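# Hang the picture frame level on the screw shank

## Task

Get the picture frame hanging level on the screw, supported by the screw's shank rather than its head, and staying there on its own with no help from the robot; then release it and move the gripper away.

## Robot and tools

Robot: a single arm with six revolute joints and a parallel two-finger gripper. Joint column order: waist, shoulder, elbow, wrist pitch, wrist yaw, wrist roll. The only camera is cam_wrist (504x504), mounted on the hand; its pose is derived from the reported joint angles, so its calibration can drift slightly.

Frames: the scene frame has its origin on the table surface directly beneath the arm base, +z up, and +y to the left when facing along +x. The base itself may sit slightly tilted. end_effector_position (metres) and end_effector_quat_wxyz describe the gripper in this frame; it marks the point midway between the finger pads, roughly 3 to 4 cm short of the fingertips. The fingers extend along the gripper's own +x axis and close along its y axis. Reported hand position gets less accurate the farther the arm reaches.

Tool execute_actions, argument actions: a list holding zero or one item. An empty list just reports the current state. An item with rows is a motion: rows is a list of 1 to 15 rows, each exactly 7 numbers in [-1, 1]; optional steps (1 to 15, default 15) sets how many control steps of 1/30 s it runs, one row per step, with the final row repeated if rows run out. An item with only steps (up to 300) is a wait that returns once that many steps have elapsed since the previous result. Optional pictures (boolean) turns camera images on or off for that result; they come by default.

Row layout: first six numbers are joint offsets, one per joint in column order; the seventh is the gripper opening. The joint numbers are not absolute angles: they are scaled offsets measured from the joint angles printed in the most recent result that listed them (if none yet in this scene, or for a later call within the same reply, from wherever the arm is when the motion begins). They are not cumulative between rows. Scale: 1.0 equals 0.9615 rad for waist, shoulder and elbow, 1.713 rad for wrist pitch, 1.767 for wrist yaw, 1.728 for wrist roll. So a row of all zeros commands the arm back to those reference angles; it is not a pause. Joint ranges (rad): waist -3.054..3.054, shoulder 0.000..3.142, elbow 0.000..2.356, wrist pitch -1.571..1.571, wrist yaw -1.571..1.571, wrist roll -3.142..3.142. A request more than 0.010 rad beyond a limit is refused outright and nothing is sent; true limits can differ by up to 0.010 rad, and the joint is clamped there, possibly with a "joint sent to its limit" line (which may refer to an earlier, still-running move).

The opening (seventh number) is absolute: +1 fully open (0.088 m pad gap), empty fingers touch near -0.80, values down to -1 add nothing. Closing fully takes at least about 0.5 s. To hold something, command about 0.07 below the current grip_measured for a firm hold, less for a gentle one. Very thin parts (under ~3 mm) get proportionally weaker squeeze. Readings may carry a constant offset of up to about 1 mm and read narrower than the actual pads by up to ~3 mm (0.061 on the scale) while squeezing hard.

Motion limits: each joint's target is capped at a fixed lead ahead of its measured angle (0.211 rad for the first three joints, 0.213 wrist pitch, 0.267 wrist yaw, 0.228 wrist roll), and all targets are pulled back if they would place the gripper more than 70 mm from where it is. Big moves therefore take several calls. Friction may leave a joint short, especially at long reach, and tiny changes may not happen; check the reported angles after each move. The arm continues toward the last commanded row while you are thinking, until it stalls or a step is HELD.

Result lines: state line with pose and velocities (m/s, rad/s); Joint positions and Joint velocities in column order plus pad gap (m, m/s); grip_measured on the command scale; grip_effort_n, the motor's reported effort in newtons (negative means closing, saturating near 83 N, with a persistent friction residue, an offset and noise, and "n/a" when unavailable) — it is not a fingertip force reading and also reads high while moving or at a stop. "joint command not followed" means the clearance check altered or blocked targets (mounting blocks and posts count as part of the arm). HELD marks steps where your row was partly or wholly not sent. MOTOR HOT warns at 50 °C; at 95 °C an OVER-TEMPERATURE FAULT holds the arm, and if it does not cool within 30 to 60 s power drops and the arm goes limp. Holding loads, including while idle, builds heat.

Tool zoom_image: camera must be "cam_wrist"; region is [x0, y0, x1, y1] in that camera's pixel coordinates with (0,0) at top-left, at most 504 by 504. It returns an enlarged view of the latest image.

Tool finished_scene: argument scene, the number of the current scene. Replying with no tool call also ends things.

Cautions: occasional tugs on a held part or pushes on loose objects may occur. Anything leaving the table is a failure. A torque fault (limits in N m: waist 18, shoulder 22.3, elbow 22.2, wrist pitch 5.86, wrist yaw 5.84, wrist roll 5.48, held weight included) halts the arm for 10 s and drops the rest of the call. Avoid drops, slips, slamming, hard collisions and heavy pushing; move smoothly and economically, release the frame gently, then retract.

Each tool is called after "Emit:" by a JSON object that holds its "name" and its "arguments", one argument or row to a line.

## Session

I'll start by looking at the current state of the scene.

Emit:
{"name": "execute_actions", "arguments": {
  "actions": []
}}

Scene clock: 0.00 s of 4500.00 s.
end_effector_position=(+0.3090, -0.1701, +0.2960) grip_measured=+0.850 grip_effort_n=n/a end_effector_quat_wxyz=(+0.331, +0.808, +0.279, -0.399) end_effector_velocity=(-0.000, +0.004, +0.003) end_effector_angular_velocity=(+0.004, -0.018, +0.021)
Joint positions: [-0.747  1.29   1.573 -1.349 -0.692  1.43   0.081]
Joint velocities: [-0.002 -0.007 -0.002 -0.007 -0.022 -0.022 -0.   ]
Motor temperatures (°C, as the motors report them): [27 24 26 24 24 28]
Heat: hottest wrist roll 28 °C (+0.0 °C/min).

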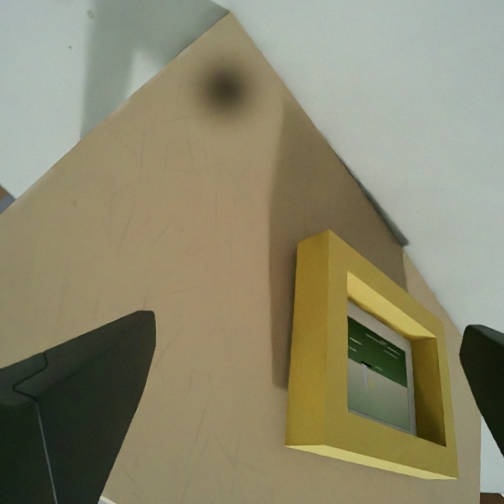

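Emit:
{"name": "execute_actions", "arguments": {
  "actions": [
    {"rows": [[0.03,-0.06,-0.05,0.01,0.01,-0.03,1],[0.08,-0.15,-0.13,0.03,0.03,-0.08,1],[0.15,-0.3,-0.26,0.06,0.07,-0.15,1],[0.25,-0.5,-0.45,0.1,0.12,-0.25,1],[0.5,-0.95,-0.88,0.25,0.25,-0.5,1]], "steps": 15}
  ],
  "pictures": false
}}

Scene clock: 120.50 s of 4500.00 s.
end_effector_position=(+0.2426, -0.0660, +0.2482) grip_measured=+1.000 grip_effort_n=16.5 end_effector_quat_wxyz=(+0.795, +0.426, +0.376, -0.212) end_effector_velocity=(-0.275, +0.130, -0.203) end_effector_angular_velocity=(-0.725, -0.160, +0.756)
Joint positions: [-0.284  0.565  0.866 -0.94  -0.266  0.656  0.088]
Joint velocities: [ 0.139 -1.639 -1.419  0.007  0.139 -0.901  0.   ]
Motor temperatures (°C, as the motors report them): [27 30 32 26 25 28]
Heat: hottest elbow 32 °C (+1.0 °C/min).
Steps of this call (steps 1 to 90: nothing new was sent; then 117.00 s passed at rest; steps 91 to 105: all 15 steps of this action). Readings (joint positions):
91: [-0.744 1.284 1.568 -1.343 -0.689 1.420]
92: [-0.732 1.263 1.544 -1.325 -0.675 1.389]
94: [-0.661 1.177 1.440 -1.277 -0.602 1.274]
98: [-0.432 0.955 1.224 -1.061 -0.365 1.035]
105: the state above

Emit:
{"name": "execute_actions", "arguments": {
  "actions": [
    {"rows": [[0.08,-0.24,-0.2,0.05,0.03,-0.09,1],[0.16,-0.3,-0.28,0.12,0.05,-0.14,1],[0.25,-0.36,-0.36,0.19,0.08,-0.19,1],[0.33,-0.42,-0.44,0.26,0.1,-0.24,1],[0.4,-0.47,-0.5,0.32,0.12,-0.29,1],[0.46,-0.51,-0.55,0.37,0.14,-0.33,1],[0.503,-0.536,-0.589,0.403,0.151,-0.351,1]], "steps": 15}
  ]
}}

Scene clock: 129.60 s of 4500.00 s.
end_effector_position=(+0.2517, -0.0151, +0.2399) grip_measured=+1.000 grip_effort_n=14.2 end_effector_quat_wxyz=(+0.985, +0.090, +0.145, +0.016) end_effector_velocity=(+0.011, +0.004, +0.053) end_effector_angular_velocity=(-0.134, -0.340, +0.038)
Joint positions: [ 0.187  0.058  0.323 -0.284 -0.008  0.067  0.088]
Joint velocities: [ 0.1   -0.095 -0.066  0.3    0.066 -0.154  0.   ]
Motor temperatures (°C, as the motors report them): [27 29 32 27 25 28]
Heat: hottest elbow 32 °C (+1.0 °C/min).
Steps of this call (steps 1 to 30: the robot went on to your last target; steps 31 to 90: nothing new was sent; then 5.60 s passed at rest; steps 91 to 105: all 15 steps of this action). Readings (joint positions):
91: [-0.260 0.374 0.729 -0.907 -0.242 0.555]
92: [-0.232 0.354 0.703 -0.860 -0.224 0.521]
94: [-0.133 0.283 0.612 -0.745 -0.171 0.412]
98: [0.084 0.121 0.408 -0.533 -0.060 0.183]
105: the state above
camera_calibration (this result's frames):
cam_wrist: T_world_to_cam=[[0.0388204, -0.98636, -0.159956, 0.0271326], [-0.581839, 0.107828, -0.806124, 0.373524], [0.812377, 0.124363, -0.569717, 0.0115759], [0, 0, 0, 1]] pos_world=[0.206873, -0.0149535, 0.312041]

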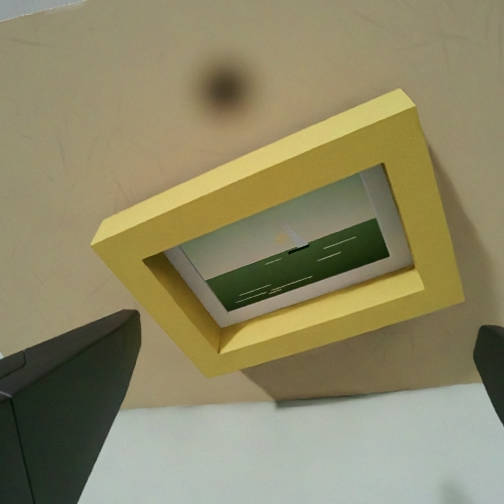

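Emit:
{"name": "execute_actions", "arguments": {
  "actions": []
}}

Scene clock: 134.83 s of 4500.00 s.
end_effector_position=(+0.2530, -0.0143, +0.2420) grip_measured=+1.000 grip_effort_n=14.7 end_effector_quat_wxyz=(+0.987, +0.084, +0.132, +0.018) end_effector_velocity=(-0.001, +0.001, -0.002) end_effector_angular_velocity=(-0.006, +0.006, +0.007)
Joint positions: [ 0.197  0.053  0.311 -0.253 -0.001  0.053  0.088]
Joint velocities: [-0.002 -0.002 -0.002 -0.007 -0.007 -0.007  0.   ]
Motor temperatures (°C, as the motors report them): [27 28 32 28 25 28]
Heat: hottest elbow 32 °C (+1.0 °C/min).
Steps of this call (steps 1 to 30: the robot went on to your last target; steps 31 to 90: nothing new was sent; then 2.23 s passed at rest). Readings (joint positions):
1: [0.190 0.056 0.321 -0.276 -0.006 0.063]
2: [0.191 0.055 0.319 -0.270 -0.005 0.060]
4: [0.194 0.054 0.314 -0.263 -0.003 0.057]
8: [0.196 0.053 0.312 -0.256 -0.002 0.054]
90: the state above
The arm was judged still, so your last target was given up. Only a new action makes it travel on or press farther. Fingers that are still opening or closing keep moving.
camera_calibration (this result's frames):
cam_wrist: T_world_to_cam=[[0.047164, -0.987962, -0.147329, 0.0230444], [-0.561903, 0.0957027, -0.821648, 0.374484], [0.825857, 0.121537, -0.550626, 0.00351241], [0, 0, 0, 1]] pos_world=[0.206436, -0.0134989, 0.313023]

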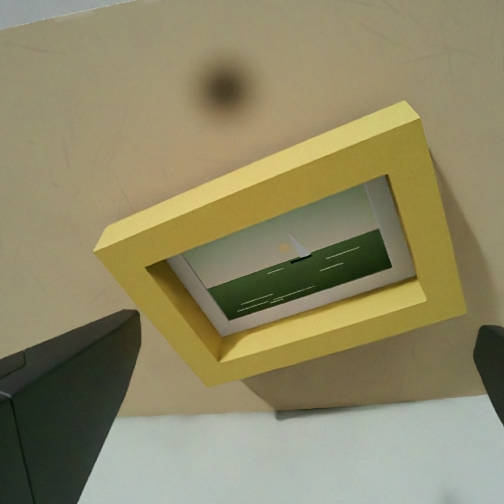

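Emit:
{"name": "zoom_image", "arguments": {
  "camera": "cam_wrist",
  "region": [70, 80, 490, 420]
}}

Emit:
{"name": "zoom_image", "arguments": {
  "camera": "cam_wrist",
  "region": [340, 80, 480, 220]
}}

Region (70, 80, 490, 420) of cam_wrist's 504x504 image, scaled by 1.200, with more detail than that image has; it fills the top 408 rows of this view, and the rest is white.

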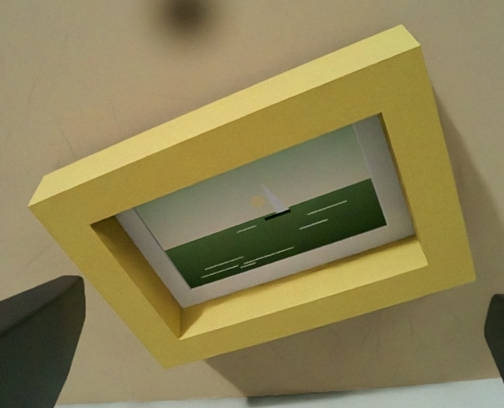

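Region (340, 80, 480, 220) of cam_wrist's 504x504 image, scaled by 3.600, with more detail than that image has.

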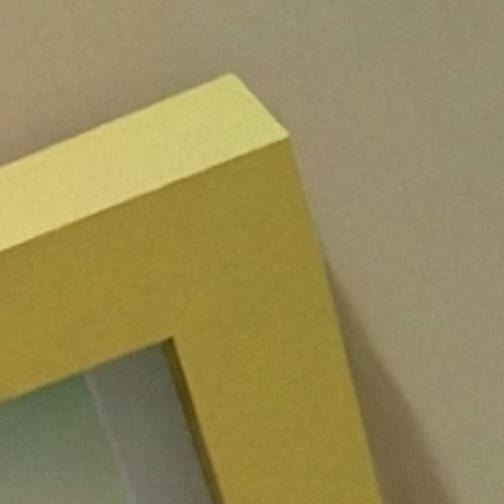

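Emit:
{"name": "execute_actions", "arguments": {
  "actions": [
    {"rows": [[0.0,0.04,0.06,-0.03,0,0,1],[0.01,0.11,0.16,-0.07,0,-0.01,1],[0.01,0.2,0.28,-0.13,0,-0.01,1],[0.02,0.3,0.42,-0.19,0,-0.02,1],[0.03,0.8,1.0,-0.46,0,-0.03,1]], "steps": 15}
  ],
  "pictures": false
}}

Scene clock: 255.33 s of 4500.00 s.
end_effector_position=(+0.2771, -0.0107, +0.2638) grip_measured=+1.000 grip_effort_n=14.7 end_effector_quat_wxyz=(+0.884, +0.047, +0.462, +0.051) end_effector_velocity=(+0.139, -0.014, +0.180) end_effector_angular_velocity=(-0.035, +0.408, +0.089)
Joint positions: [ 0.222  0.745  1.015 -0.964 -0.001  0.006  0.088]
Joint velocities: [ 0.002  1.048  1.399 -0.769 -0.007 -0.037  0.   ]
Motor temperatures (°C, as the motors report them): [27 25 33 38 25 28]
Heat: hottest wrist pitch 38 °C (+3.0 °C/min).
Steps of this call (steps 1 to 90: nothing new was sent; then 117.00 s passed at rest; steps 91 to 105: all 15 steps of this action). Readings (joint positions):
91: [0.197 0.057 0.316 -0.262 -0.001 0.053]
92: [0.198 0.076 0.339 -0.297 -0.001 0.050]
94: [0.202 0.166 0.431 -0.396 -0.001 0.041]
98: [0.218 0.387 0.651 -0.616 -0.001 0.015]
105: the state above

Emit:
{"name": "execute_actions", "arguments": {
  "actions": [
    {"rows": [[0.006,0.12,0.33,-0.07,0,0,1],[0.006,0.18,0.42,-0.1,0,0,1],[0.006,0.25,0.52,-0.14,0,0,1],[0.006,0.32,0.62,-0.18,0,0,1],[0.006,0.39,0.72,-0.22,0,0,1],[0.006,0.46,0.82,-0.26,0,0,1],[0.006,0.53,0.92,-0.29,0,0,1],[0.006,0.6,1.0,-0.3,0,0,1],[0.006,0.66,1.0,-0.3,0,0,1],[0.006,0.71,1.0,-0.3,0,0,1],[0.006,0.754,1.0,-0.3,0,0,1]], "steps": 15}
  ],
  "pictures": false
}}

Emit:
{"name": "execute_actions", "arguments": {
  "actions": [
    {"steps": 20}
  ]
}}

Scene clock: 265.60 s of 4500.00 s.
end_effector_position=(+0.3771, -0.0127, +0.3262) grip_measured=+1.000 grip_effort_n=14.7 end_effector_quat_wxyz=(+0.812, +0.038, +0.579, +0.058) end_effector_velocity=(+0.074, +0.018, -0.108) end_effector_angular_velocity=(-0.020, +0.526, +0.060)
Joint positions: [ 0.225  1.426  1.915 -1.458 -0.001  0.004  0.088]
Joint velocities: [-0.002  0.603  0.374 -0.3   -0.007  0.007  0.   ]
Motor temperatures (°C, as the motors report them): [27 25 34 36 25 28]
Heat: hottest wrist pitch 36 °C (+0.0 °C/min).
Steps of this call (steps 1 to 30: the robot went on to your last target; steps 31 to 90: nothing new was sent; then 6.77 s passed at rest; steps 91 to 105: all 15 steps of this action). Readings (joint positions):
91: [0.223 0.824 1.269 -1.053 -0.001 0.004]
92: [0.224 0.842 1.297 -1.081 -0.001 0.004]
94: [0.225 0.914 1.399 -1.148 -0.001 0.004]
98: [0.225 1.116 1.630 -1.354 -0.001 0.004]
105: the state above

Scene clock: 266.27 s of 4500.00 s.
end_effector_position=(+0.3843, -0.0125, +0.3279) grip_measured=+1.000 grip_effort_n=14.7 end_effector_quat_wxyz=(+0.812, +0.038, +0.580, +0.058) end_effector_velocity=(+0.001, -0.002, +0.000) end_effector_angular_velocity=(-0.005, -0.006, -0.013)
Joint positions: [ 0.225  1.462  1.965 -1.475 -0.001  0.004  0.088]
Joint velocities: [-0.002 -0.002 -0.002  0.007  0.007  0.007  0.   ]
Motor temperatures (°C, as the motors report them): [27 25 34 36 25 28]
Heat: hottest wrist pitch 36 °C (+0.0 °C/min).
Steps of this call (steps 1 to 20: the robot went on to your last target). Readings (joint positions):
1: [0.225 1.442 1.924 -1.465 -0.001 0.004]
2: [0.225 1.452 1.932 -1.468 -0.001 0.004]
4: [0.225 1.461 1.945 -1.470 -0.001 0.004]
8: [0.225 1.461 1.963 -1.474 -0.001 0.004]
20: the state above
camera_calibration (this result's frames):
cam_wrist: T_world_to_cam=[[0.08718, -0.985803, -0.143499, 0.0146362], [-0.996182, -0.086947, -0.00790591, 0.416395], [-0.00468314, 0.14364, -0.989619, 0.405603], [0, 0, 0, 1]] pos_world=[0.415429, -0.00762811, 0.406784]

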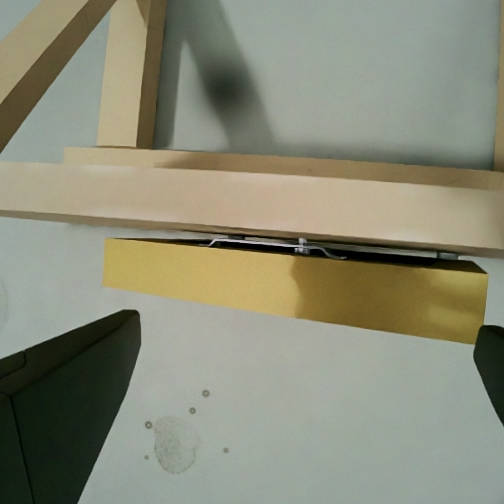

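Emit:
{"name": "zoom_image", "arguments": {
  "camera": "cam_wrist",
  "region": [180, 190, 370, 300]
}}

Emit:
{"name": "zoom_image", "arguments": {
  "camera": "cam_wrist",
  "region": [270, 215, 340, 275]
}}

Emit:
{"name": "zoom_image", "arguments": {
  "camera": "cam_wrist",
  "region": [370, 210, 504, 350]
}}

Region (180, 190, 370, 300) of cam_wrist's 504x504 image, scaled by 2.653, with more detail than that image has; it fills the top 292 rows of this view, and the rest is white.

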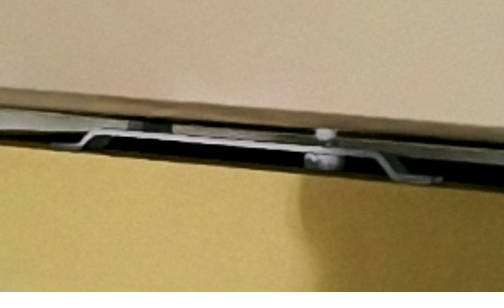

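Region (270, 215, 340, 275) of cam_wrist's 504x504 image, scaled by 7.200, with more detail than that image has; it fills the top 432 rows of this view, and the rest is white.

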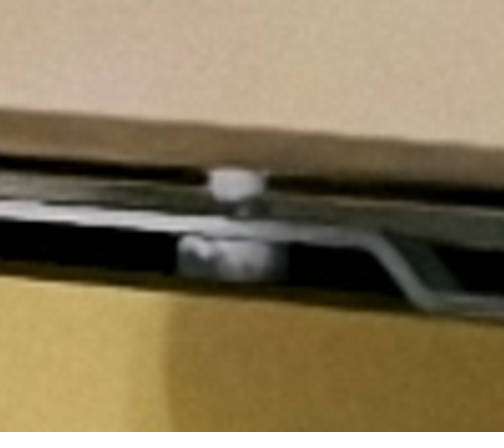

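Region (370, 210, 504, 350) of cam_wrist's 504x504 image, scaled by 3.600, with more detail than that image has; it fills the left 482 columns of this view, and the rest is white.

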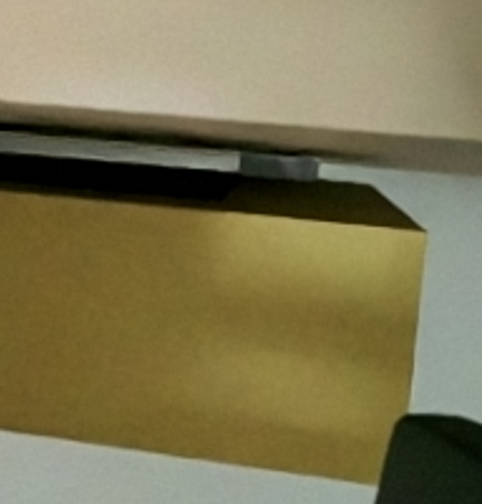

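Emit:
{"name": "execute_actions", "arguments": {
  "actions": [
    {"rows": [[0,-0.05,-0.03,0,0,0,0.9],[0,-0.13,-0.09,0.01,0,0,0.8],[0.01,-0.23,-0.18,0.03,0,0.02,0.7],[0.01,-0.35,-0.3,0.07,0.01,0.05,0.6],[0.02,-0.5,-0.45,0.12,0.01,0.1,0.5],[0.026,-0.948,-0.983,0.51,0.029,0.52,0.3]], "steps": 15}
  ],
  "pictures": false
}}

Scene clock: 386.77 s of 4500.00 s.
end_effector_position=(+0.3154, -0.0252, +0.3800) grip_measured=+0.321 grip_effort_n=-17.9 end_effector_quat_wxyz=(+0.888, +0.354, +0.286, -0.063) end_effector_velocity=(-0.177, -0.027, +0.097) end_effector_angular_velocity=(+1.599, -1.517, -1.210)
Joint positions: [ 0.247  0.759  1.274 -0.836  0.046  0.663  0.055]
Joint velocities: [ 0.002 -1.658 -1.58   1.619  0.007  1.78  -0.009]
Motor temperatures (°C, as the motors report them): [27 31 36 28 25 28]
Heat: hottest elbow 36 °C (+0.0 °C/min).
Steps of this call (steps 1 to 15: the robot went on to your last target; steps 16 to 90: nothing new was sent; then 117.00 s passed at rest; steps 91 to 105: all 15 steps of this action). Readings (joint positions):
91: [0.225 1.459 1.964 -1.475 -0.001 0.004]
92: [0.225 1.443 1.948 -1.467 -0.001 0.004]
94: [0.228 1.369 1.857 -1.433 0.001 0.029]
98: [0.242 1.151 1.641 -1.228 0.030 0.243]
105: the state above

Emit:
{"name": "execute_actions", "arguments": {
  "actions": [
    {"rows": [[0.01,-0.21,-0.32,0.17,0.01,0.15,0.3],[0.01,-0.21,-0.4,0.23,0.01,0.18,0.3],[0.015,-0.2,-0.52,0.3,0.015,0.21,0.3],[0.019,-0.2,-0.992,0.82,0.023,0.274,0.3]], "steps": 15}
  ],
  "pictures": false
}}

Scene clock: 397.90 s of 4500.00 s.
end_effector_position=(+0.3237, -0.0063, +0.2309) grip_measured=+0.303 grip_effort_n=-17.9 end_effector_quat_wxyz=(+0.804, +0.573, +0.139, -0.072) end_effector_velocity=(+0.020, +0.004, -0.013) end_effector_angular_velocity=(+0.106, -0.768, -0.112)
Joint positions: [0.262 0.571 0.37  0.157 0.083 1.129 0.054]
Joint velocities: [-0.002  0.056 -0.696  1.531 -0.007  0.037 -0.   ]
Motor temperatures (°C, as the motors report them): [27 30 36 31 25 28]
Heat: hottest elbow 36 °C (+0.0 °C/min).
Steps of this call (steps 1 to 30: the robot went on to your last target; steps 31 to 90: nothing new was sent; then 7.63 s passed at rest; steps 91 to 105: all 15 steps of this action). Readings (joint positions):
91: [0.249 0.555 1.021 -0.588 0.051 0.904]
92: [0.250 0.552 0.997 -0.548 0.054 0.920]
94: [0.254 0.548 0.909 -0.429 0.064 0.993]
98: [0.260 0.564 0.693 -0.215 0.078 1.095]
105: the state above

Emit:
{"name": "execute_actions", "arguments": {
  "actions": [
    {"rows": [[0.004,0.0,-0.08,0.25,0.002,0.004,0.3],[0.004,0.02,-0.12,0.27,0.002,0.004,0.3],[0.004,0.05,-0.16,0.3,0.002,0.004,0.3],[0.004,0.09,-0.2,0.335,0.002,0.004,0.3],[0.004,0.13,-0.23,0.37,0.002,0.004,0.3],[0.004,0.17,-0.25,0.405,0.002,0.004,0.3],[0.004,0.21,-0.265,0.44,0.002,0.004,0.3],[0.004,0.25,-0.274,0.47,0.002,0.004,0.3],[0.004,0.29,-0.274,0.5,0.002,0.004,0.3],[0.004,0.325,-0.274,0.525,0.002,0.004,0.3],[0.004,0.355,-0.274,0.545,0.002,0.004,0.3],[0.004,0.375,-0.274,0.558,0.002,0.004,0.3],[0.004,0.384,-0.28,0.566,0.002,0.004,0.3]], "steps": 15}
  ],
  "pictures": false
}}

Emit:
{"name": "execute_actions", "arguments": {
  "actions": [
    {"steps": 18}
  ]
}}

Scene clock: 406.53 s of 4500.00 s.
end_effector_position=(+0.3356, -0.0041, +0.2234) grip_measured=+0.303 grip_effort_n=-17.9 end_effector_quat_wxyz=(+0.804, +0.594, -0.006, +0.007) end_effector_velocity=(+0.005, +0.004, -0.037) end_effector_angular_velocity=(+0.007, -0.001, -0.010)
Joint positions: [0.263 0.904 0.118 1.077 0.084 1.134 0.054]
Joint velocities: [-0.002  0.335 -0.081  0.418  0.007  0.007 -0.   ]
Motor temperatures (°C, as the motors report them): [27 29 35 32 25 28]
Heat: hottest elbow 35 °C (-1.0 °C/min).
Steps of this call (steps 1 to 30: the robot went on to your last target; steps 31 to 90: nothing new was sent; then 5.13 s passed at rest; steps 91 to 105: all 15 steps of this action). Readings (joint positions):
91: [0.262 0.568 0.327 0.571 0.084 1.133]
92: [0.262 0.569 0.316 0.586 0.084 1.133]
94: [0.262 0.590 0.274 0.644 0.084 1.133]
98: [0.263 0.714 0.165 0.813 0.084 1.134]
105: the state above

Scene clock: 407.13 s of 4500.00 s.
end_effector_position=(+0.3358, -0.0038, +0.2216) grip_measured=+0.303 grip_effort_n=-17.9 end_effector_quat_wxyz=(+0.804, +0.594, -0.010, +0.009) end_effector_velocity=(-0.001, -0.001, -0.007) end_effector_angular_velocity=(-0.025, +0.028, -0.007)
Joint positions: [0.263 0.935 0.11  1.123 0.084 1.134 0.054]
Joint velocities: [-0.002 -0.002 -0.007 -0.022  0.007 -0.022 -0.   ]
Motor temperatures (°C, as the motors report them): [27 29 35 32 25 28]
Heat: hottest elbow 35 °C (-1.0 °C/min).
Steps of this call (steps 1 to 18: the robot went on to your last target). Readings (joint positions):
1: [0.263 0.914 0.115 1.089 0.084 1.134]
2: [0.263 0.920 0.114 1.098 0.084 1.134]
4: [0.263 0.927 0.112 1.110 0.084 1.134]
8: [0.263 0.933 0.111 1.120 0.084 1.134]
18: the state above
camera_calibration (this result's frames):
cam_wrist: T_world_to_cam=[[0.0515518, -0.32245, -0.945182, 0.204312], [-0.317665, 0.891988, -0.321629, 0.21344], [0.9468, 0.316832, -0.0564476, -0.22675], [0, 0, 0, 1]] pos_world=[0.271957, -0.052664, 0.248961]

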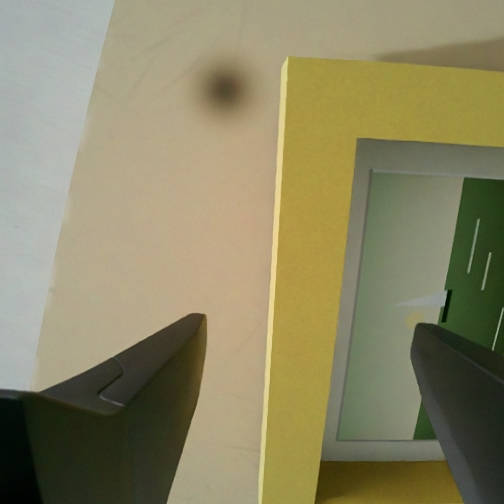

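Emit:
{"name": "execute_actions", "arguments": {
  "actions": [
    {"rows": [[-0.001,0.012,0.012,0.003,-0.001,0.001,0.25],[-0.002,0.028,0.02,0.007,-0.001,0.001,0.2],[-0.003,0.048,0.03,0.012,-0.002,0.002,0.15],[-0.004,0.07,0.041,0.017,-0.002,0.002,0.1],[-0.005,0.093,0.053,0.023,-0.003,0.003,0.1],[-0.006,0.116,0.066,0.028,-0.003,0.003,0.1],[-0.007,0.138,0.079,0.033,-0.004,0.003,0.1],[-0.008,0.159,0.092,0.038,-0.004,0.004,0.1],[-0.008,0.178,0.104,0.042,-0.005,0.004,0.1],[-0.009,0.195,0.114,0.046,-0.005,0.004,0.1],[-0.009,0.208,0.123,0.049,-0.0058,0.0043,0.1],[-0.0094,0.218,0.129,0.0505,-0.0058,0.0043,0.1],[-0.0094,0.2231,0.1321,0.0514,-0.0058,0.0043,0.1]], "steps": 15}
  ],
  "pictures": false
}}

Emit:
{"name": "execute_actions", "arguments": {
  "actions": [
    {"steps": 15}
  ]
}}

Scene clock: 486.37 s of 4500.00 s.
end_effector_position=(+0.3681, -0.0015, +0.2204) grip_measured=+0.106 grip_effort_n=-17.9 end_effector_quat_wxyz=(+0.804, +0.595, -0.006, +0.008) end_effector_velocity=(+0.029, +0.005, -0.009) end_effector_angular_velocity=(-0.027, +0.024, +0.018)
Joint positions: [0.257 1.128 0.218 1.201 0.077 1.137 0.044]
Joint velocities: [-0.007  0.173  0.095  0.051 -0.022 -0.022 -0.001]
Motor temperatures (°C, as the motors report them): [27 27 33 38 24 28]
Heat: hottest wrist pitch 38 °C (+3.0 °C/min).
Steps of this call (steps 1 to 15: the robot went on to your last target; steps 16 to 90: nothing new was sent; then 75.73 s passed at rest; steps 91 to 105: all 15 steps of this action). Readings (joint positions):
91: [0.263 0.936 0.110 1.124 0.084 1.134]
92: [0.263 0.940 0.110 1.127 0.084 1.134]
94: [0.263 0.959 0.117 1.135 0.084 1.134]
98: [0.261 1.030 0.155 1.163 0.082 1.135]
105: the state above

Scene clock: 486.87 s of 4500.00 s.
end_effector_position=(+0.3707, -0.0014, +0.2200) grip_measured=+0.103 grip_effort_n=-17.9 end_effector_quat_wxyz=(+0.804, +0.595, -0.006, +0.007) end_effector_velocity=(-0.001, -0.001, -0.002) end_effector_angular_velocity=(-0.010, +0.007, +0.001)
Joint positions: [0.256 1.143 0.226 1.208 0.077 1.138 0.044]
Joint velocities: [-0.007 -0.002 -0.002 -0.007 -0.007 -0.007 -0.   ]
Motor temperatures (°C, as the motors report them): [27 27 33 38 24 28]
Heat: hottest wrist pitch 38 °C (+3.0 °C/min).
Steps of this call (steps 1 to 15: the robot went on to your last target). Readings (joint positions):
1: [0.257 1.133 0.221 1.203 0.077 1.137]
2: [0.257 1.136 0.222 1.204 0.077 1.138]
4: [0.257 1.139 0.224 1.206 0.077 1.138]
8: [0.257 1.142 0.226 1.207 0.077 1.138]
15: the state above
camera_calibration (this result's frames):
cam_wrist: T_world_to_cam=[[0.0457145, -0.320775, -0.946052, 0.204202], [-0.321685, 0.891868, -0.317947, 0.222539], [0.945743, 0.318865, -0.0624171, -0.258879], [0, 0, 0, 1]] pos_world=[0.307085, -0.050425, 0.247783]

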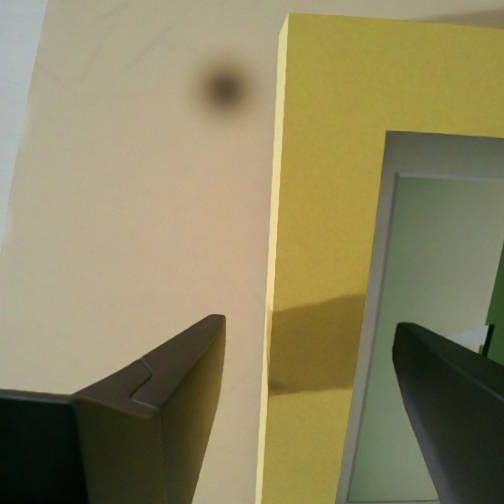

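Emit:
{"name": "zoom_image", "arguments": {
  "camera": "cam_wrist",
  "region": [190, 280, 430, 440]
}}

Region (190, 280, 430, 440) of cam_wrist's 504x504 image, scaled by 2.100, with more detail than that image has.

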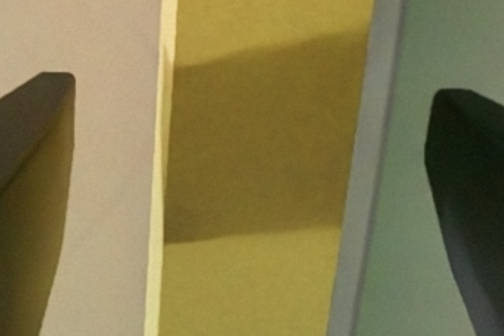

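Emit:
{"name": "execute_actions", "arguments": {
  "actions": [
    {"rows": [[0,0,0,0.002,0,0,0.05],[0,0,0,0.004,0,0,-0.02],[0,0,0,0.004,0,0,-0.09],[0,0,0,0.004,0,0,-0.16],[0,0,0,0.004,0,0,-0.22],[0,0,0,0.004,0,0,-0.27],[0,0,0,0.004,0,0,-0.31],[0,0,0,0.004,0,0,-0.34],[0,0,0,0.004,0,0,-0.37],[0,0,0,0.004,0,0,-0.4],[0,0,0,0.004,0,0,-0.43],[0,0,0,0.004,0,0,-0.46],[0,0,0,0.004,0,0,-0.49],[0,0,0,0.004,0,0,-0.52],[0,0,0,0.004,0,0,-0.56]], "steps": 15}
  ],
  "pictures": false
}}

Emit:
{"name": "execute_actions", "arguments": {
  "actions": [
    {"steps": 12}
  ]
}}

Scene clock: 521.10 s of 4500.00 s.
end_effector_position=(+0.3707, -0.0015, +0.2209) grip_measured=-0.419 grip_effort_n=-83.5 end_effector_quat_wxyz=(+0.804, +0.595, -0.008, +0.009) end_effector_velocity=(-0.001, +0.001, -0.002) end_effector_angular_velocity=(-0.010, +0.005, +0.016)
Joint positions: [0.256 1.144 0.226 1.212 0.077 1.138 0.018]
Joint velocities: [-0.007 -0.002 -0.002 -0.007 -0.022 -0.007 -0.   ]
Motor temperatures (°C, as the motors report them): [27 27 34 39 25 28]
Heat: hottest wrist pitch 39 °C (+2.0 °C/min).
Steps of this call (steps 1 to 15: the robot went on to your last target; steps 16 to 90: nothing new was sent; then 30.73 s passed at rest; steps 91 to 105: all 15 steps of this action). Readings (joint positions):
91: [0.256 1.144 0.226 1.208 0.077 1.138]
92: [0.256 1.144 0.226 1.209 0.077 1.138]
94: [0.256 1.144 0.226 1.210 0.077 1.138]
98: [0.256 1.144 0.226 1.211 0.077 1.138]
105: the state above

Scene clock: 521.50 s of 4500.00 s.
end_effector_position=(+0.3707, -0.0015, +0.2209) grip_measured=-0.419 grip_effort_n=-83.5 end_effector_quat_wxyz=(+0.804, +0.595, -0.008, +0.009) end_effector_velocity=(-0.002, -0.002, -0.004) end_effector_angular_velocity=(-0.009, +0.013, -0.008)
Joint positions: [0.256 1.144 0.226 1.212 0.077 1.138 0.018]
Joint velocities: [-0.002 -0.002 -0.007 -0.007  0.007 -0.007 -0.   ]
Motor temperatures (°C, as the motors report them): [27 27 34 39 25 28]
Heat: hottest wrist pitch 39 °C (+2.0 °C/min).
Steps of this call (steps 1 to 12: the robot went on to your last target). Readings (joint positions):
1: [0.256 1.144 0.226 1.212 0.077 1.138]
2: [0.256 1.144 0.226 1.212 0.077 1.138]
4: [0.256 1.144 0.226 1.212 0.077 1.138]
8: [0.256 1.144 0.226 1.212 0.077 1.138]
12: the state above
camera_calibration (this result's frames):
cam_wrist: T_world_to_cam=[[0.0496237, -0.320459, -0.945962, 0.20354], [-0.320183, 0.892037, -0.318987, 0.222544], [0.946055, 0.31871, -0.0583392, -0.259824], [0, 0, 0, 1]] pos_world=[0.306962, -0.0504833, 0.248372]

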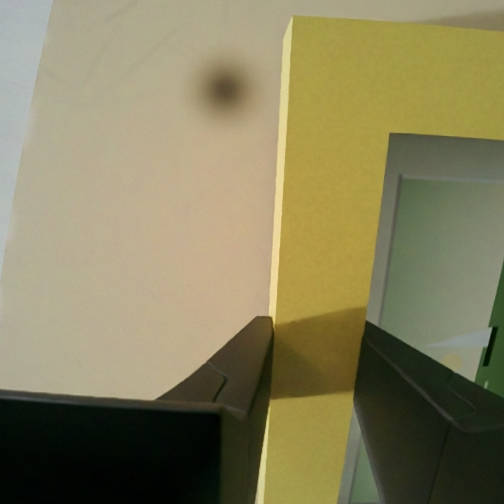

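Emit:
{"name": "execute_actions", "arguments": {
  "actions": [
    {"rows": [[0,0,0,0,0,0.005,-0.56],[0,0,0,0,0,0.013,-0.56],[0,0,0,0,0,0.024,-0.56],[0,0,0,0,0,0.037,-0.56],[0,0,0,0,0,0.051,-0.56],[0,0,0,0,0,0.066,-0.56],[0,0,0,0,0,0.082,-0.56],[0,0,0,0,0,0.098,-0.56],[0,0,0,0,0,0.113,-0.56],[0,0,0,0,0,0.128,-0.56],[0,0,0,0,0,0.142,-0.56],[0,0,0,0,0,0.154,-0.56],[0,0,0,0,0,0.163,-0.56],[0,0,0,0,0,0.17,-0.56],[0,0,0,0,0,0.1736,-0.56]], "steps": 15}
  ],
  "pictures": false
}}

Emit:
{"name": "execute_actions", "arguments": {
  "actions": [
    {"steps": 15}
  ]
}}

Scene clock: 533.37 s of 4500.00 s.
end_effector_position=(+0.3707, -0.0016, +0.2209) grip_measured=-0.419 grip_effort_n=-83.5 end_effector_quat_wxyz=(+0.722, +0.692, -0.007, +0.009) end_effector_velocity=(-0.002, -0.002, -0.004) end_effector_angular_velocity=(+0.432, +0.016, -0.008)
Joint positions: [0.256 1.144 0.226 1.212 0.077 1.392 0.018]
Joint velocities: [ 0.002 -0.002 -0.007 -0.007  0.022  0.432  0.   ]
Motor temperatures (°C, as the motors report them): [27 27 34 39 25 28]
Heat: hottest wrist pitch 39 °C (+1.0 °C/min).
Steps of this call (steps 1 to 15: the robot went on to your last target; steps 16 to 90: nothing new was sent; then 8.37 s passed at rest; steps 91 to 105: all 15 steps of this action). Readings (joint positions):
91: [0.256 1.144 0.226 1.212 0.077 1.138]
92: [0.256 1.144 0.226 1.212 0.077 1.142]
94: [0.256 1.144 0.226 1.212 0.077 1.163]
98: [0.256 1.144 0.226 1.212 0.077 1.240]
105: the state above

Scene clock: 533.87 s of 4500.00 s.
end_effector_position=(+0.3707, -0.0016, +0.2209) grip_measured=-0.419 grip_effort_n=-83.5 end_effector_quat_wxyz=(+0.707, +0.707, -0.007, +0.009) end_effector_velocity=(-0.001, -0.000, +0.003) end_effector_angular_velocity=(+0.008, -0.013, +0.003)
Joint positions: [0.256 1.144 0.226 1.212 0.078 1.433 0.018]
Joint velocities: [-0.002 -0.007 -0.002  0.007 -0.007  0.007 -0.   ]
Motor temperatures (°C, as the motors report them): [27 27 34 39 25 28]
Heat: hottest wrist pitch 39 °C (+1.0 °C/min).
Steps of this call (steps 1 to 15: the robot went on to your last target). Readings (joint positions):
1: [0.256 1.144 0.226 1.212 0.077 1.404]
2: [0.256 1.144 0.226 1.212 0.078 1.412]
4: [0.256 1.144 0.226 1.212 0.078 1.422]
8: [0.256 1.144 0.226 1.212 0.078 1.431]
15: the state above
camera_calibration (this result's frames):
cam_wrist: T_world_to_cam=[[0.0494338, -0.0307103, -0.998305, 0.215567], [-0.32572, 0.944386, -0.0451806, 0.164346], [0.944173, 0.327401, 0.0366816, -0.280049], [0, 0, 0, 1]] pos_world=[0.30729, -0.0568974, 0.232899]

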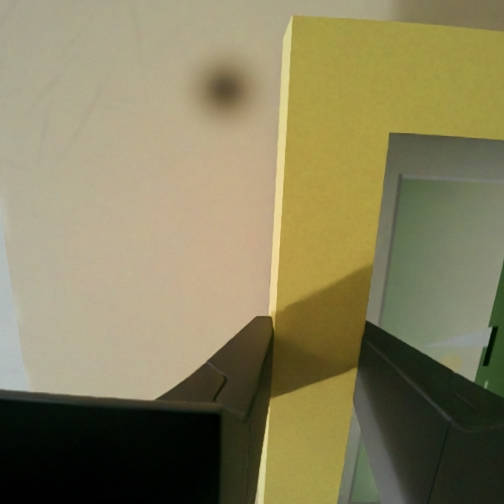

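Emit:
{"name": "zoom_image", "arguments": {
  "camera": "cam_wrist",
  "region": [0, 0, 290, 290]
}}

Region (0, 0, 290, 290) of cam_wrist's 504x504 image, scaled by 1.738, with more detail than that image has.

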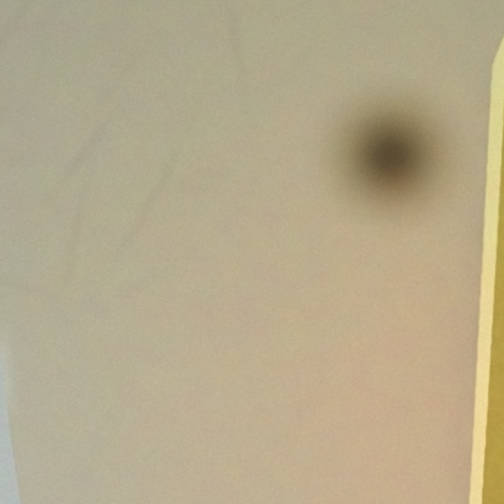

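Emit:
{"name": "execute_actions", "arguments": {
  "actions": [
    {"rows": [[0,-0.005,0.009,-0.002,0,0,-0.56],[0,-0.008,0.0105,-0.004,0,0,-0.56],[0,-0.012,0.012,-0.007,0,0,-0.56],[0,-0.016,0.0135,-0.01,0,0,-0.56],[0,-0.02,0.015,-0.013,0,0,-0.56],[0,-0.024,0.0165,-0.016,0,0,-0.56],[0,-0.028,0.018,-0.019,0,0,-0.56],[0,-0.032,0.0195,-0.022,0,0,-0.56],[0,-0.036,0.021,-0.025,0,0,-0.56],[0,-0.04,0.023,-0.028,0,0,-0.56],[0,-0.044,0.0245,-0.031,0,0,-0.56],[0,-0.047,0.026,-0.034,0,0,-0.56],[0,-0.0492,0.0267,-0.0358,0,0,-0.56]], "steps": 15}
  ],
  "pictures": false
}}

Emit:
{"name": "execute_actions", "arguments": {
  "actions": [
    {"steps": 15}
  ]
}}

Scene clock: 589.40 s of 4500.00 s.
end_effector_position=(+0.3707, -0.0020, +0.2224) grip_measured=-0.419 grip_effort_n=-83.5 end_effector_quat_wxyz=(+0.707, +0.707, -0.002, +0.004) end_effector_velocity=(-0.000, +0.000, +0.002) end_effector_angular_velocity=(-0.025, +0.021, +0.008)
Joint positions: [0.256 1.111 0.236 1.156 0.079 1.434 0.018]
Joint velocities: [-0.002 -0.046  0.012 -0.081 -0.007 -0.022  0.   ]
Motor temperatures (°C, as the motors report them): [27 28 33 38 25 28]
Heat: hottest wrist pitch 38 °C (-1.0 °C/min).
Steps of this call (steps 1 to 15: the robot went on to your last target; steps 16 to 90: nothing new was sent; then 52.03 s passed at rest; steps 91 to 105: all 15 steps of this action). Readings (joint positions):
91: [0.256 1.144 0.226 1.212 0.078 1.434]
92: [0.256 1.144 0.226 1.212 0.078 1.434]
94: [0.256 1.141 0.227 1.208 0.079 1.434]
98: [0.256 1.130 0.230 1.189 0.079 1.434]
105: the state above

Scene clock: 589.90 s of 4500.00 s.
end_effector_position=(+0.3707, -0.0020, +0.2227) grip_measured=-0.419 grip_effort_n=-83.5 end_effector_quat_wxyz=(+0.708, +0.707, -0.001, +0.004) end_effector_velocity=(-0.001, -0.001, -0.004) end_effector_angular_velocity=(-0.024, +0.018, -0.007)
Joint positions: [0.256 1.107 0.237 1.149 0.079 1.434 0.018]
Joint velocities: [-0.002 -0.007 -0.002 -0.022  0.007 -0.022 -0.   ]
Motor temperatures (°C, as the motors report them): [27 28 34 38 25 28]
Heat: hottest wrist pitch 38 °C (-1.0 °C/min).
Steps of this call (steps 1 to 15: the robot went on to your last target). Readings (joint positions):
1: [0.256 1.110 0.236 1.154 0.079 1.434]
2: [0.256 1.109 0.236 1.153 0.079 1.434]
4: [0.256 1.108 0.236 1.151 0.079 1.434]
8: [0.256 1.108 0.237 1.150 0.079 1.434]
15: the state above
The arm was judged still, so your last target was given up. Only a new action makes it travel on or press farther. Fingers that are still opening or closing keep moving.
camera_calibration (this result's frames):
cam_wrist: T_world_to_cam=[[0.0331358, -0.0316407, -0.99895, 0.22353], [-0.327439, 0.943993, -0.0407614, 0.164477], [0.944291, 0.328445, 0.0209196, -0.276521], [0, 0, 0, 1]] pos_world=[0.307566, -0.0573705, 0.235784]

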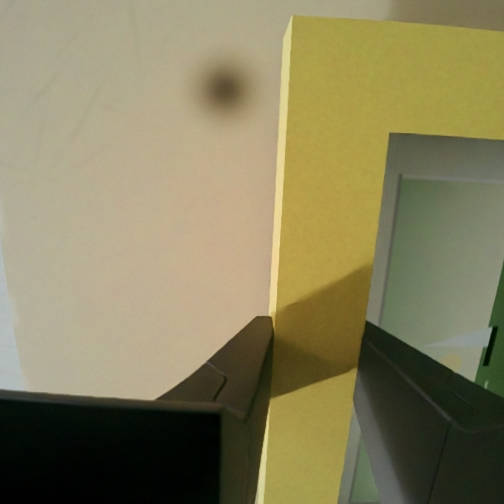

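Emit:
{"name": "execute_actions", "arguments": {
  "actions": [
    {"rows": [[0,-0.01,0.015,0.001,0,0,-0.56],[0,-0.011,0.016,0.001,0,0,-0.56],[0,-0.0125,0.017,0.0015,0,0,-0.56],[0,-0.014,0.018,0.0018,0,0,-0.56],[0,-0.0155,0.019,0.0018,0,0,-0.56],[0,-0.017,0.02,0.0018,0,0,-0.56],[0,-0.0185,0.021,0.0018,0,0,-0.56],[0,-0.02,0.022,0.0018,0,0,-0.56],[0,-0.021,0.023,0.0018,0,0,-0.56],[0,-0.0218,0.024,0.0018,0,0,-0.56]], "steps": 15}
  ],
  "pictures": false
}}

Emit:
{"name": "execute_actions", "arguments": {
  "actions": [
    {"steps": 12}
  ]
}}

Scene clock: 609.77 s of 4500.00 s.
end_effector_position=(+0.3710, -0.0025, +0.2261) grip_measured=-0.419 grip_effort_n=-83.5 end_effector_quat_wxyz=(+0.707, +0.707, -0.005, +0.007) end_effector_velocity=(-0.001, -0.000, +0.005) end_effector_angular_velocity=(+0.008, -0.018, +0.003)
Joint positions: [0.256 1.1   0.241 1.148 0.079 1.434 0.018]
Joint velocities: [-0.002 -0.012 -0.002  0.007 -0.007  0.007 -0.   ]
Motor temperatures (°C, as the motors report them): [27 28 35 39 25 28]
Heat: hottest wrist pitch 39 °C (+0.0 °C/min).
Steps of this call (steps 1 to 90: nothing new was sent; then 16.37 s passed at rest; steps 91 to 105: all 15 steps of this action). Readings (joint positions):
91: [0.256 1.107 0.237 1.149 0.079 1.434]
92: [0.256 1.107 0.237 1.149 0.079 1.434]
94: [0.256 1.107 0.237 1.149 0.079 1.434]
98: [0.256 1.105 0.238 1.148 0.079 1.434]
105: the state above

Scene clock: 610.17 s of 4500.00 s.
end_effector_position=(+0.3709, -0.0025, +0.2262) grip_measured=-0.419 grip_effort_n=-83.5 end_effector_quat_wxyz=(+0.707, +0.707, -0.005, +0.007) end_effector_velocity=(-0.001, -0.002, -0.002) end_effector_angular_velocity=(-0.038, +0.008, -0.009)
Joint positions: [0.256 1.1   0.241 1.148 0.079 1.434 0.018]
Joint velocities: [-0.002 -0.002 -0.002 -0.007  0.007 -0.037 -0.   ]
Motor temperatures (°C, as the motors report them): [27 28 35 39 25 28]
Heat: hottest wrist pitch 39 °C (+0.0 °C/min).
Steps of this call (steps 1 to 12: the robot went on to your last target). Readings (joint positions):
1: [0.256 1.100 0.241 1.148 0.079 1.434]
2: [0.256 1.100 0.241 1.148 0.079 1.434]
4: [0.256 1.100 0.241 1.148 0.079 1.434]
8: [0.256 1.100 0.241 1.148 0.079 1.434]
12: the state above
camera_calibration (this result's frames):
cam_wrist: T_world_to_cam=[[0.0428755, -0.0308616, -0.998604, 0.223355], [-0.325769, 0.944463, -0.0431755, 0.165068], [0.944477, 0.327166, 0.0304406, -0.278911], [0, 0, 0, 1]] pos_world=[0.307623, -0.057757, 0.23866]

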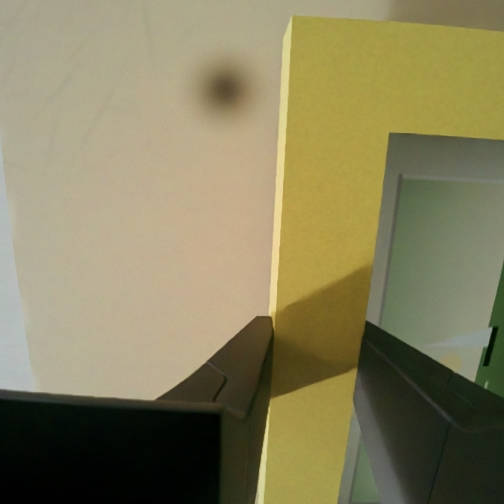

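Emit:
{"name": "execute_actions", "arguments": {
  "actions": [
    {"rows": [[0,-0.0145,0.02,0.002,0,0,-0.56],[0,-0.0155,0.021,0.0015,0,0,-0.56],[0,-0.0165,0.022,0.001,0,0,-0.56],[0,-0.0175,0.023,0.0003,0,0,-0.56],[0,-0.0185,0.024,-0.0004,0,0,-0.56],[0,-0.0195,0.025,-0.0011,0,0,-0.56],[0,-0.0205,0.026,-0.0018,0,0,-0.56],[0,-0.0215,0.027,-0.0026,0,0,-0.56],[0,-0.0225,0.0281,-0.0033,0,0,-0.56]], "steps": 15}
  ],
  "pictures": false
}}

Emit:
{"name": "execute_actions", "arguments": {
  "actions": [
    {"steps": 10}
  ]
}}

Scene clock: 626.10 s of 4500.00 s.
end_effector_position=(+0.3711, -0.0026, +0.2269) grip_measured=-0.419 grip_effort_n=-83.5 end_effector_quat_wxyz=(+0.707, +0.707, -0.004, +0.006) end_effector_velocity=(-0.001, +0.004, -0.003) end_effector_angular_velocity=(-0.023, +0.014, +0.026)
Joint positions: [0.256 1.093 0.244 1.136 0.079 1.434 0.018]
Joint velocities: [ 0.002 -0.007 -0.002 -0.022 -0.022 -0.022 -0.   ]
Motor temperatures (°C, as the motors report them): [27 29 36 40 25 28]
Heat: hottest wrist pitch 40 °C (+2.0 °C/min).
Steps of this call (steps 1 to 15: the robot went on to your last target; steps 16 to 90: nothing new was sent; then 12.43 s passed at rest; steps 91 to 105: all 15 steps of this action). Readings (joint positions):
91: [0.256 1.100 0.241 1.148 0.079 1.434]
92: [0.256 1.100 0.241 1.147 0.079 1.434]
94: [0.256 1.099 0.241 1.146 0.079 1.434]
98: [0.256 1.095 0.242 1.141 0.079 1.434]
105: the state above

Scene clock: 626.43 s of 4500.00 s.
end_effector_position=(+0.3711, -0.0026, +0.2269) grip_measured=-0.419 grip_effort_n=-83.5 end_effector_quat_wxyz=(+0.707, +0.707, -0.004, +0.006) end_effector_velocity=(-0.000, +0.001, -0.003) end_effector_angular_velocity=(+0.006, +0.011, +0.007)
Joint positions: [0.256 1.093 0.244 1.136 0.079 1.434 0.018]
Joint velocities: [-0.002  0.002 -0.002 -0.007 -0.007  0.007  0.   ]
Motor temperatures (°C, as the motors report them): [27 29 36 40 25 28]
Heat: hottest wrist pitch 40 °C (+2.0 °C/min).
Steps of this call (steps 1 to 10: the robot went on to your last target). Readings (joint positions):
1: [0.256 1.093 0.244 1.136 0.079 1.434]
2: [0.256 1.093 0.244 1.136 0.079 1.434]
4: [0.256 1.093 0.244 1.136 0.079 1.434]
8: [0.256 1.093 0.244 1.136 0.079 1.434]
10: the state above
camera_calibration (this result's frames):
cam_wrist: T_world_to_cam=[[0.0406281, -0.0310402, -0.998692, 0.224912], [-0.326157, 0.944354, -0.0426199, 0.16525], [0.944442, 0.327462, 0.0282434, -0.278554], [0, 0, 0, 1]] pos_world=[0.307838, -0.057857, 0.239528]

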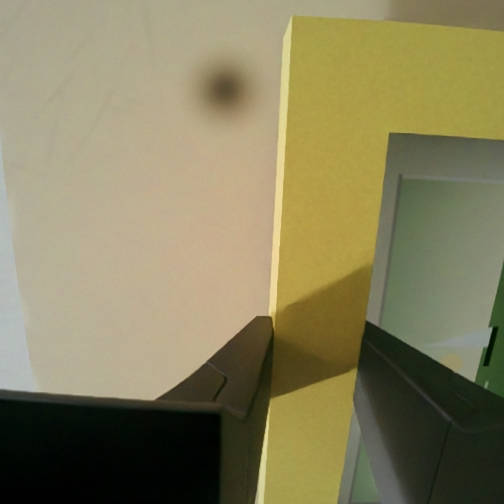

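Emit:
{"name": "execute_actions", "arguments": {
  "actions": [
    {"rows": [[0,-0.017,0.022,0.0035,0,0,-0.56],[0,-0.019,0.022,0.0025,0,0,-0.56],[0,-0.021,0.022,0.001,0,0,-0.56],[0,-0.023,0.022,-0.0005,0,0,-0.56],[0,-0.025,0.0225,-0.002,0,0,-0.56],[0,-0.027,0.023,-0.0035,0,0,-0.56],[0,-0.029,0.023,-0.005,0,0,-0.56],[0,-0.031,0.0235,-0.0065,0,0,-0.56],[0,-0.033,0.024,-0.008,0,0,-0.56],[0,-0.035,0.024,-0.0095,0,0,-0.56],[0,-0.0365,0.0245,-0.011,0,0,-0.56],[0,-0.0376,0.0245,-0.0119,0,0,-0.56]], "steps": 15}
  ],
  "pictures": false
}}

Emit:
{"name": "execute_actions", "arguments": {
  "actions": [
    {"steps": 12}
  ]
}}

Scene clock: 654.03 s of 4500.00 s.
end_effector_position=(+0.3707, -0.0032, +0.2314) grip_measured=-0.419 grip_effort_n=-83.5 end_effector_quat_wxyz=(+0.707, +0.707, -0.006, +0.008) end_effector_velocity=(-0.001, +0.002, +0.004) end_effector_angular_velocity=(-0.023, -0.005, +0.019)
Joint positions: [0.256 1.071 0.249 1.114 0.079 1.434 0.018]
Joint velocities: [-0.002 -0.022  0.002 -0.022 -0.022 -0.022 -0.   ]
Motor temperatures (°C, as the motors report them): [27 30 38 42 25 28]
Heat: hottest wrist pitch 42 °C (+4.1 °C/min).
Steps of this call (steps 1 to 15: the robot went on to your last target; steps 16 to 90: nothing new was sent; then 24.10 s passed at rest; steps 91 to 105: all 15 steps of this action). Readings (joint positions):
91: [0.256 1.092 0.244 1.135 0.079 1.434]
92: [0.256 1.092 0.244 1.135 0.079 1.434]
94: [0.256 1.089 0.244 1.134 0.079 1.434]
98: [0.256 1.081 0.246 1.127 0.079 1.434]
105: the state above

Scene clock: 654.43 s of 4500.00 s.
end_effector_position=(+0.3706, -0.0032, +0.2312) grip_measured=-0.419 grip_effort_n=-83.5 end_effector_quat_wxyz=(+0.707, +0.707, -0.006, +0.007) end_effector_velocity=(-0.001, +0.001, -0.002) end_effector_angular_velocity=(-0.009, +0.006, +0.006)
Joint positions: [0.256 1.07  0.249 1.111 0.079 1.434 0.018]
Joint velocities: [-0.002 -0.002 -0.002 -0.007 -0.007 -0.007 -0.   ]
Motor temperatures (°C, as the motors report them): [27 30 38 42 25 28]
Heat: hottest wrist pitch 42 °C (+4.0 °C/min).
Steps of this call (steps 1 to 12: the robot went on to your last target). Readings (joint positions):
1: [0.256 1.070 0.249 1.113 0.079 1.434]
2: [0.256 1.070 0.249 1.113 0.079 1.434]
4: [0.256 1.070 0.249 1.112 0.079 1.434]
8: [0.256 1.070 0.249 1.112 0.079 1.434]
12: the state above
camera_calibration (this result's frames):
cam_wrist: T_world_to_cam=[[0.0447483, -0.0307133, -0.998526, 0.227558], [-0.325445, 0.944553, -0.0436378, 0.165818], [0.944501, 0.326919, 0.0322716, -0.278946], [0, 0, 0, 1]] pos_world=[0.307247, -0.0584422, 0.243461]

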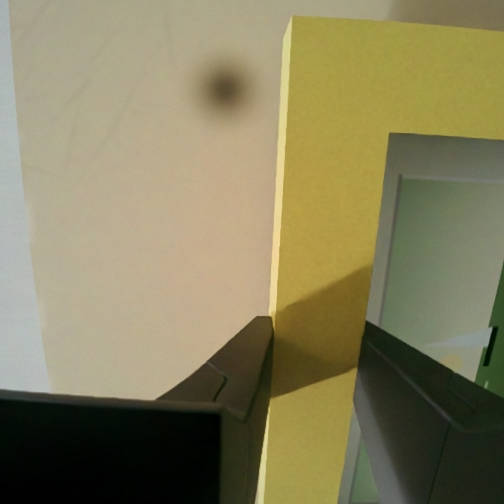

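Emit:
{"name": "execute_actions", "arguments": {
  "actions": [
    {"rows": [[-0.004,-0.014,0.017,0.004,-0.002,0.003,-0.56],[-0.008,-0.015,0.017,0.004,-0.004,0.004,-0.56],[-0.013,-0.016,0.017,0.004,-0.0067,0.005,-0.56],[-0.019,-0.017,0.017,0.004,-0.0098,0.0065,-0.56],[-0.026,-0.0179,0.017,0.004,-0.0135,0.008,-0.56],[-0.033,-0.0179,0.017,0.004,-0.0171,0.0095,-0.56],[-0.04,-0.0179,0.017,0.004,-0.0208,0.011,-0.56],[-0.047,-0.0179,0.017,0.004,-0.0244,0.0125,-0.56],[-0.054,-0.0179,0.017,0.004,-0.0281,0.014,-0.56],[-0.061,-0.0179,0.017,0.004,-0.0317,0.0155,-0.56],[-0.068,-0.0179,0.017,0.004,-0.0354,0.017,-0.56],[-0.074,-0.0179,0.017,0.004,-0.0385,0.0185,-0.56],[-0.079,-0.0179,0.017,0.004,-0.0411,0.02,-0.56],[-0.082,-0.0179,0.017,0.004,-0.0427,0.0207,-0.56],[-0.0842,-0.0179,0.017,0.004,-0.0439,0.0212,-0.56]], "steps": 15}
  ],
  "pictures": false
}}

Emit:
{"name": "execute_actions", "arguments": {
  "actions": [
    {"steps": 15}
  ]
}}

Scene clock: 692.43 s of 4500.00 s.
end_effector_position=(+0.3708, -0.0138, +0.2314) grip_measured=-0.419 grip_effort_n=-83.5 end_effector_quat_wxyz=(+0.704, +0.710, -0.007, +0.011) end_effector_velocity=(-0.001, -0.018, -0.004) end_effector_angular_velocity=(+0.001, +0.006, +0.011)
Joint positions: [0.191 1.065 0.249 1.111 0.013 1.462 0.018]
Joint velocities: [-0.12  -0.007 -0.007 -0.007 -0.125  0.037 -0.   ]
Motor temperatures (°C, as the motors report them): [27 30 38 43 25 28]
Heat: hottest wrist pitch 43 °C (+2.0 °C/min).
Steps of this call (steps 1 to 15: the robot went on to your last target; steps 16 to 90: nothing new was sent; then 34.50 s passed at rest; steps 91 to 105: all 15 steps of this action). Readings (joint positions):
91: [0.256 1.070 0.249 1.111 0.079 1.434]
92: [0.256 1.069 0.249 1.111 0.079 1.434]
94: [0.250 1.068 0.249 1.111 0.074 1.436]
98: [0.230 1.066 0.249 1.111 0.054 1.445]
105: the state above

Scene clock: 692.93 s of 4500.00 s.
end_effector_position=(+0.3708, -0.0155, +0.2314) grip_measured=-0.419 grip_effort_n=-83.5 end_effector_quat_wxyz=(+0.703, +0.711, -0.006, +0.011) end_effector_velocity=(+0.000, +0.001, -0.001) end_effector_angular_velocity=(-0.008, +0.012, +0.006)
Joint positions: [0.18  1.065 0.249 1.111 0.001 1.467 0.018]
Joint velocities: [-0.002 -0.007  0.002 -0.022 -0.007 -0.007  0.   ]
Motor temperatures (°C, as the motors report them): [27 30 38 43 25 28]
Heat: hottest wrist pitch 43 °C (+2.0 °C/min).
Steps of this call (steps 1 to 15: the robot went on to your last target). Readings (joint positions):
1: [0.188 1.065 0.249 1.111 0.009 1.463]
2: [0.185 1.065 0.249 1.111 0.007 1.464]
4: [0.183 1.065 0.249 1.111 0.004 1.466]
8: [0.181 1.065 0.249 1.111 0.002 1.466]
15: the state above
camera_calibration (this result's frames):
cam_wrist: T_world_to_cam=[[0.0511806, -0.019613, -0.998497, 0.22516], [-0.329205, 0.943594, -0.0354088, 0.176974], [0.94287, 0.330522, 0.041837, -0.276722], [0, 0, 0, 1]] pos_world=[0.30765, -0.071113, 0.242665]

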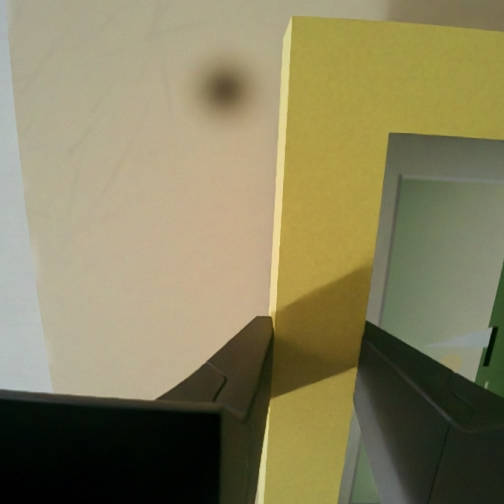

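Emit:
{"name": "zoom_image", "arguments": {
  "camera": "cam_wrist",
  "region": [0, 0, 290, 290]
}}

Region (0, 0, 290, 290) of cam_wrist's 504x504 image, scaled by 1.738, with more detail than that image has.

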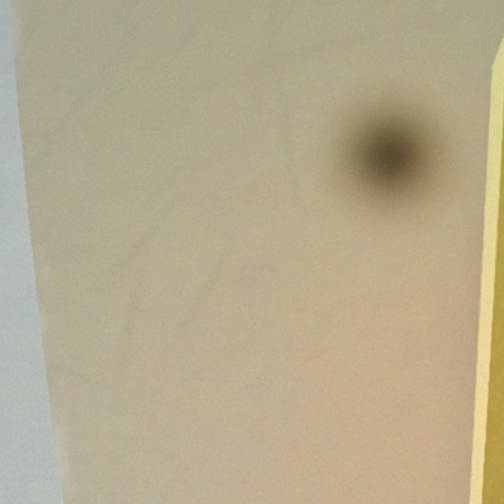

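Emit:
{"name": "execute_actions", "arguments": {
  "actions": [
    {"rows": [[-0.006,-0.011,0.017,0.004,-0.0005,0.002,-0.56],[-0.008,-0.011,0.017,0.004,-0.001,0.0022,-0.56],[-0.01,-0.011,0.017,0.004,-0.0016,0.0025,-0.56],[-0.012,-0.011,0.017,0.004,-0.0022,0.0028,-0.56],[-0.014,-0.011,0.017,0.004,-0.0028,0.003,-0.56],[-0.016,-0.011,0.017,0.004,-0.0033,0.0033,-0.56],[-0.0177,-0.011,0.017,0.004,-0.0038,0.0035,-0.56]], "steps": 15}
  ]
}}

Emit:
{"name": "zoom_image", "arguments": {
  "camera": "cam_wrist",
  "region": [0, 0, 290, 290]
}}

Scene clock: 747.07 s of 4500.00 s.
end_effector_position=(+0.3709, -0.0179, +0.2311) grip_measured=-0.419 grip_effort_n=-83.5 end_effector_quat_wxyz=(+0.704, +0.710, -0.007, +0.010) end_effector_velocity=(+0.000, -0.001, -0.003) end_effector_angular_velocity=(-0.009, +0.017, +0.002)
Joint positions: [ 0.169  1.065  0.249  1.111 -0.007  1.469  0.018]
Joint velocities: [-0.007 -0.002  0.002 -0.022 -0.007 -0.007 -0.   ]
Motor temperatures (°C, as the motors report them): [27 30 38 45 25 28]
Heat: hottest wrist pitch 45 °C (+3.0 °C/min).
Steps of this call (steps 1 to 15: the robot went on to your last target; steps 16 to 90: nothing new was sent; then 50.63 s passed at rest; steps 91 to 105: all 15 steps of this action). Readings (joint positions):
91: [0.180 1.065 0.249 1.111 0.001 1.467]
92: [0.179 1.065 0.249 1.111 -0.000 1.467]
94: [0.177 1.065 0.249 1.111 -0.001 1.467]
98: [0.171 1.065 0.249 1.111 -0.005 1.469]
105: the state above
camera_calibration (this result's frames):
cam_wrist: T_world_to_cam=[[0.050735, -0.0207474, -0.998497, 0.224982], [-0.326083, 0.944648, -0.0361972, 0.178287], [0.943979, 0.32743, 0.0411613, -0.276236], [0, 0, 0, 1]] pos_world=[0.307483, -0.0733028, 0.242468]

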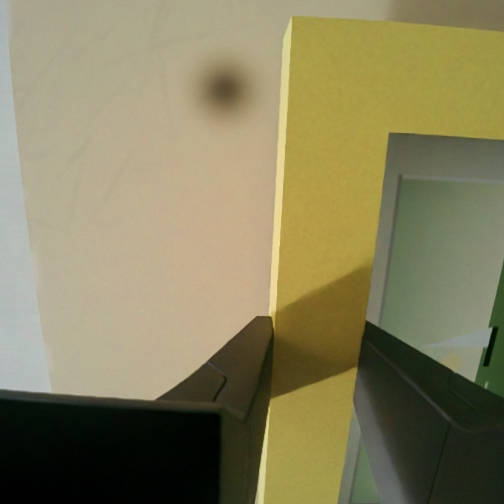

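Region (0, 0, 290, 290) of cam_wrist's 504x504 image, scaled by 1.738, with more detail than that image has.

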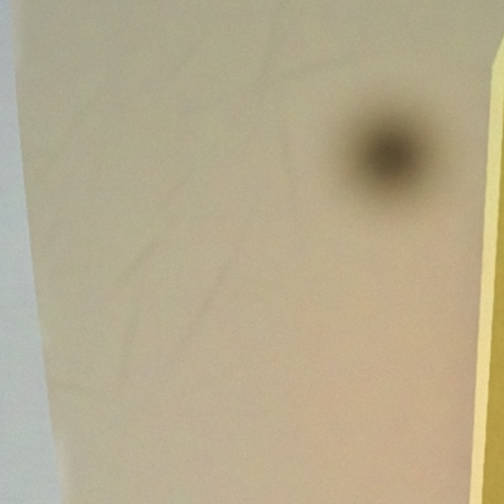

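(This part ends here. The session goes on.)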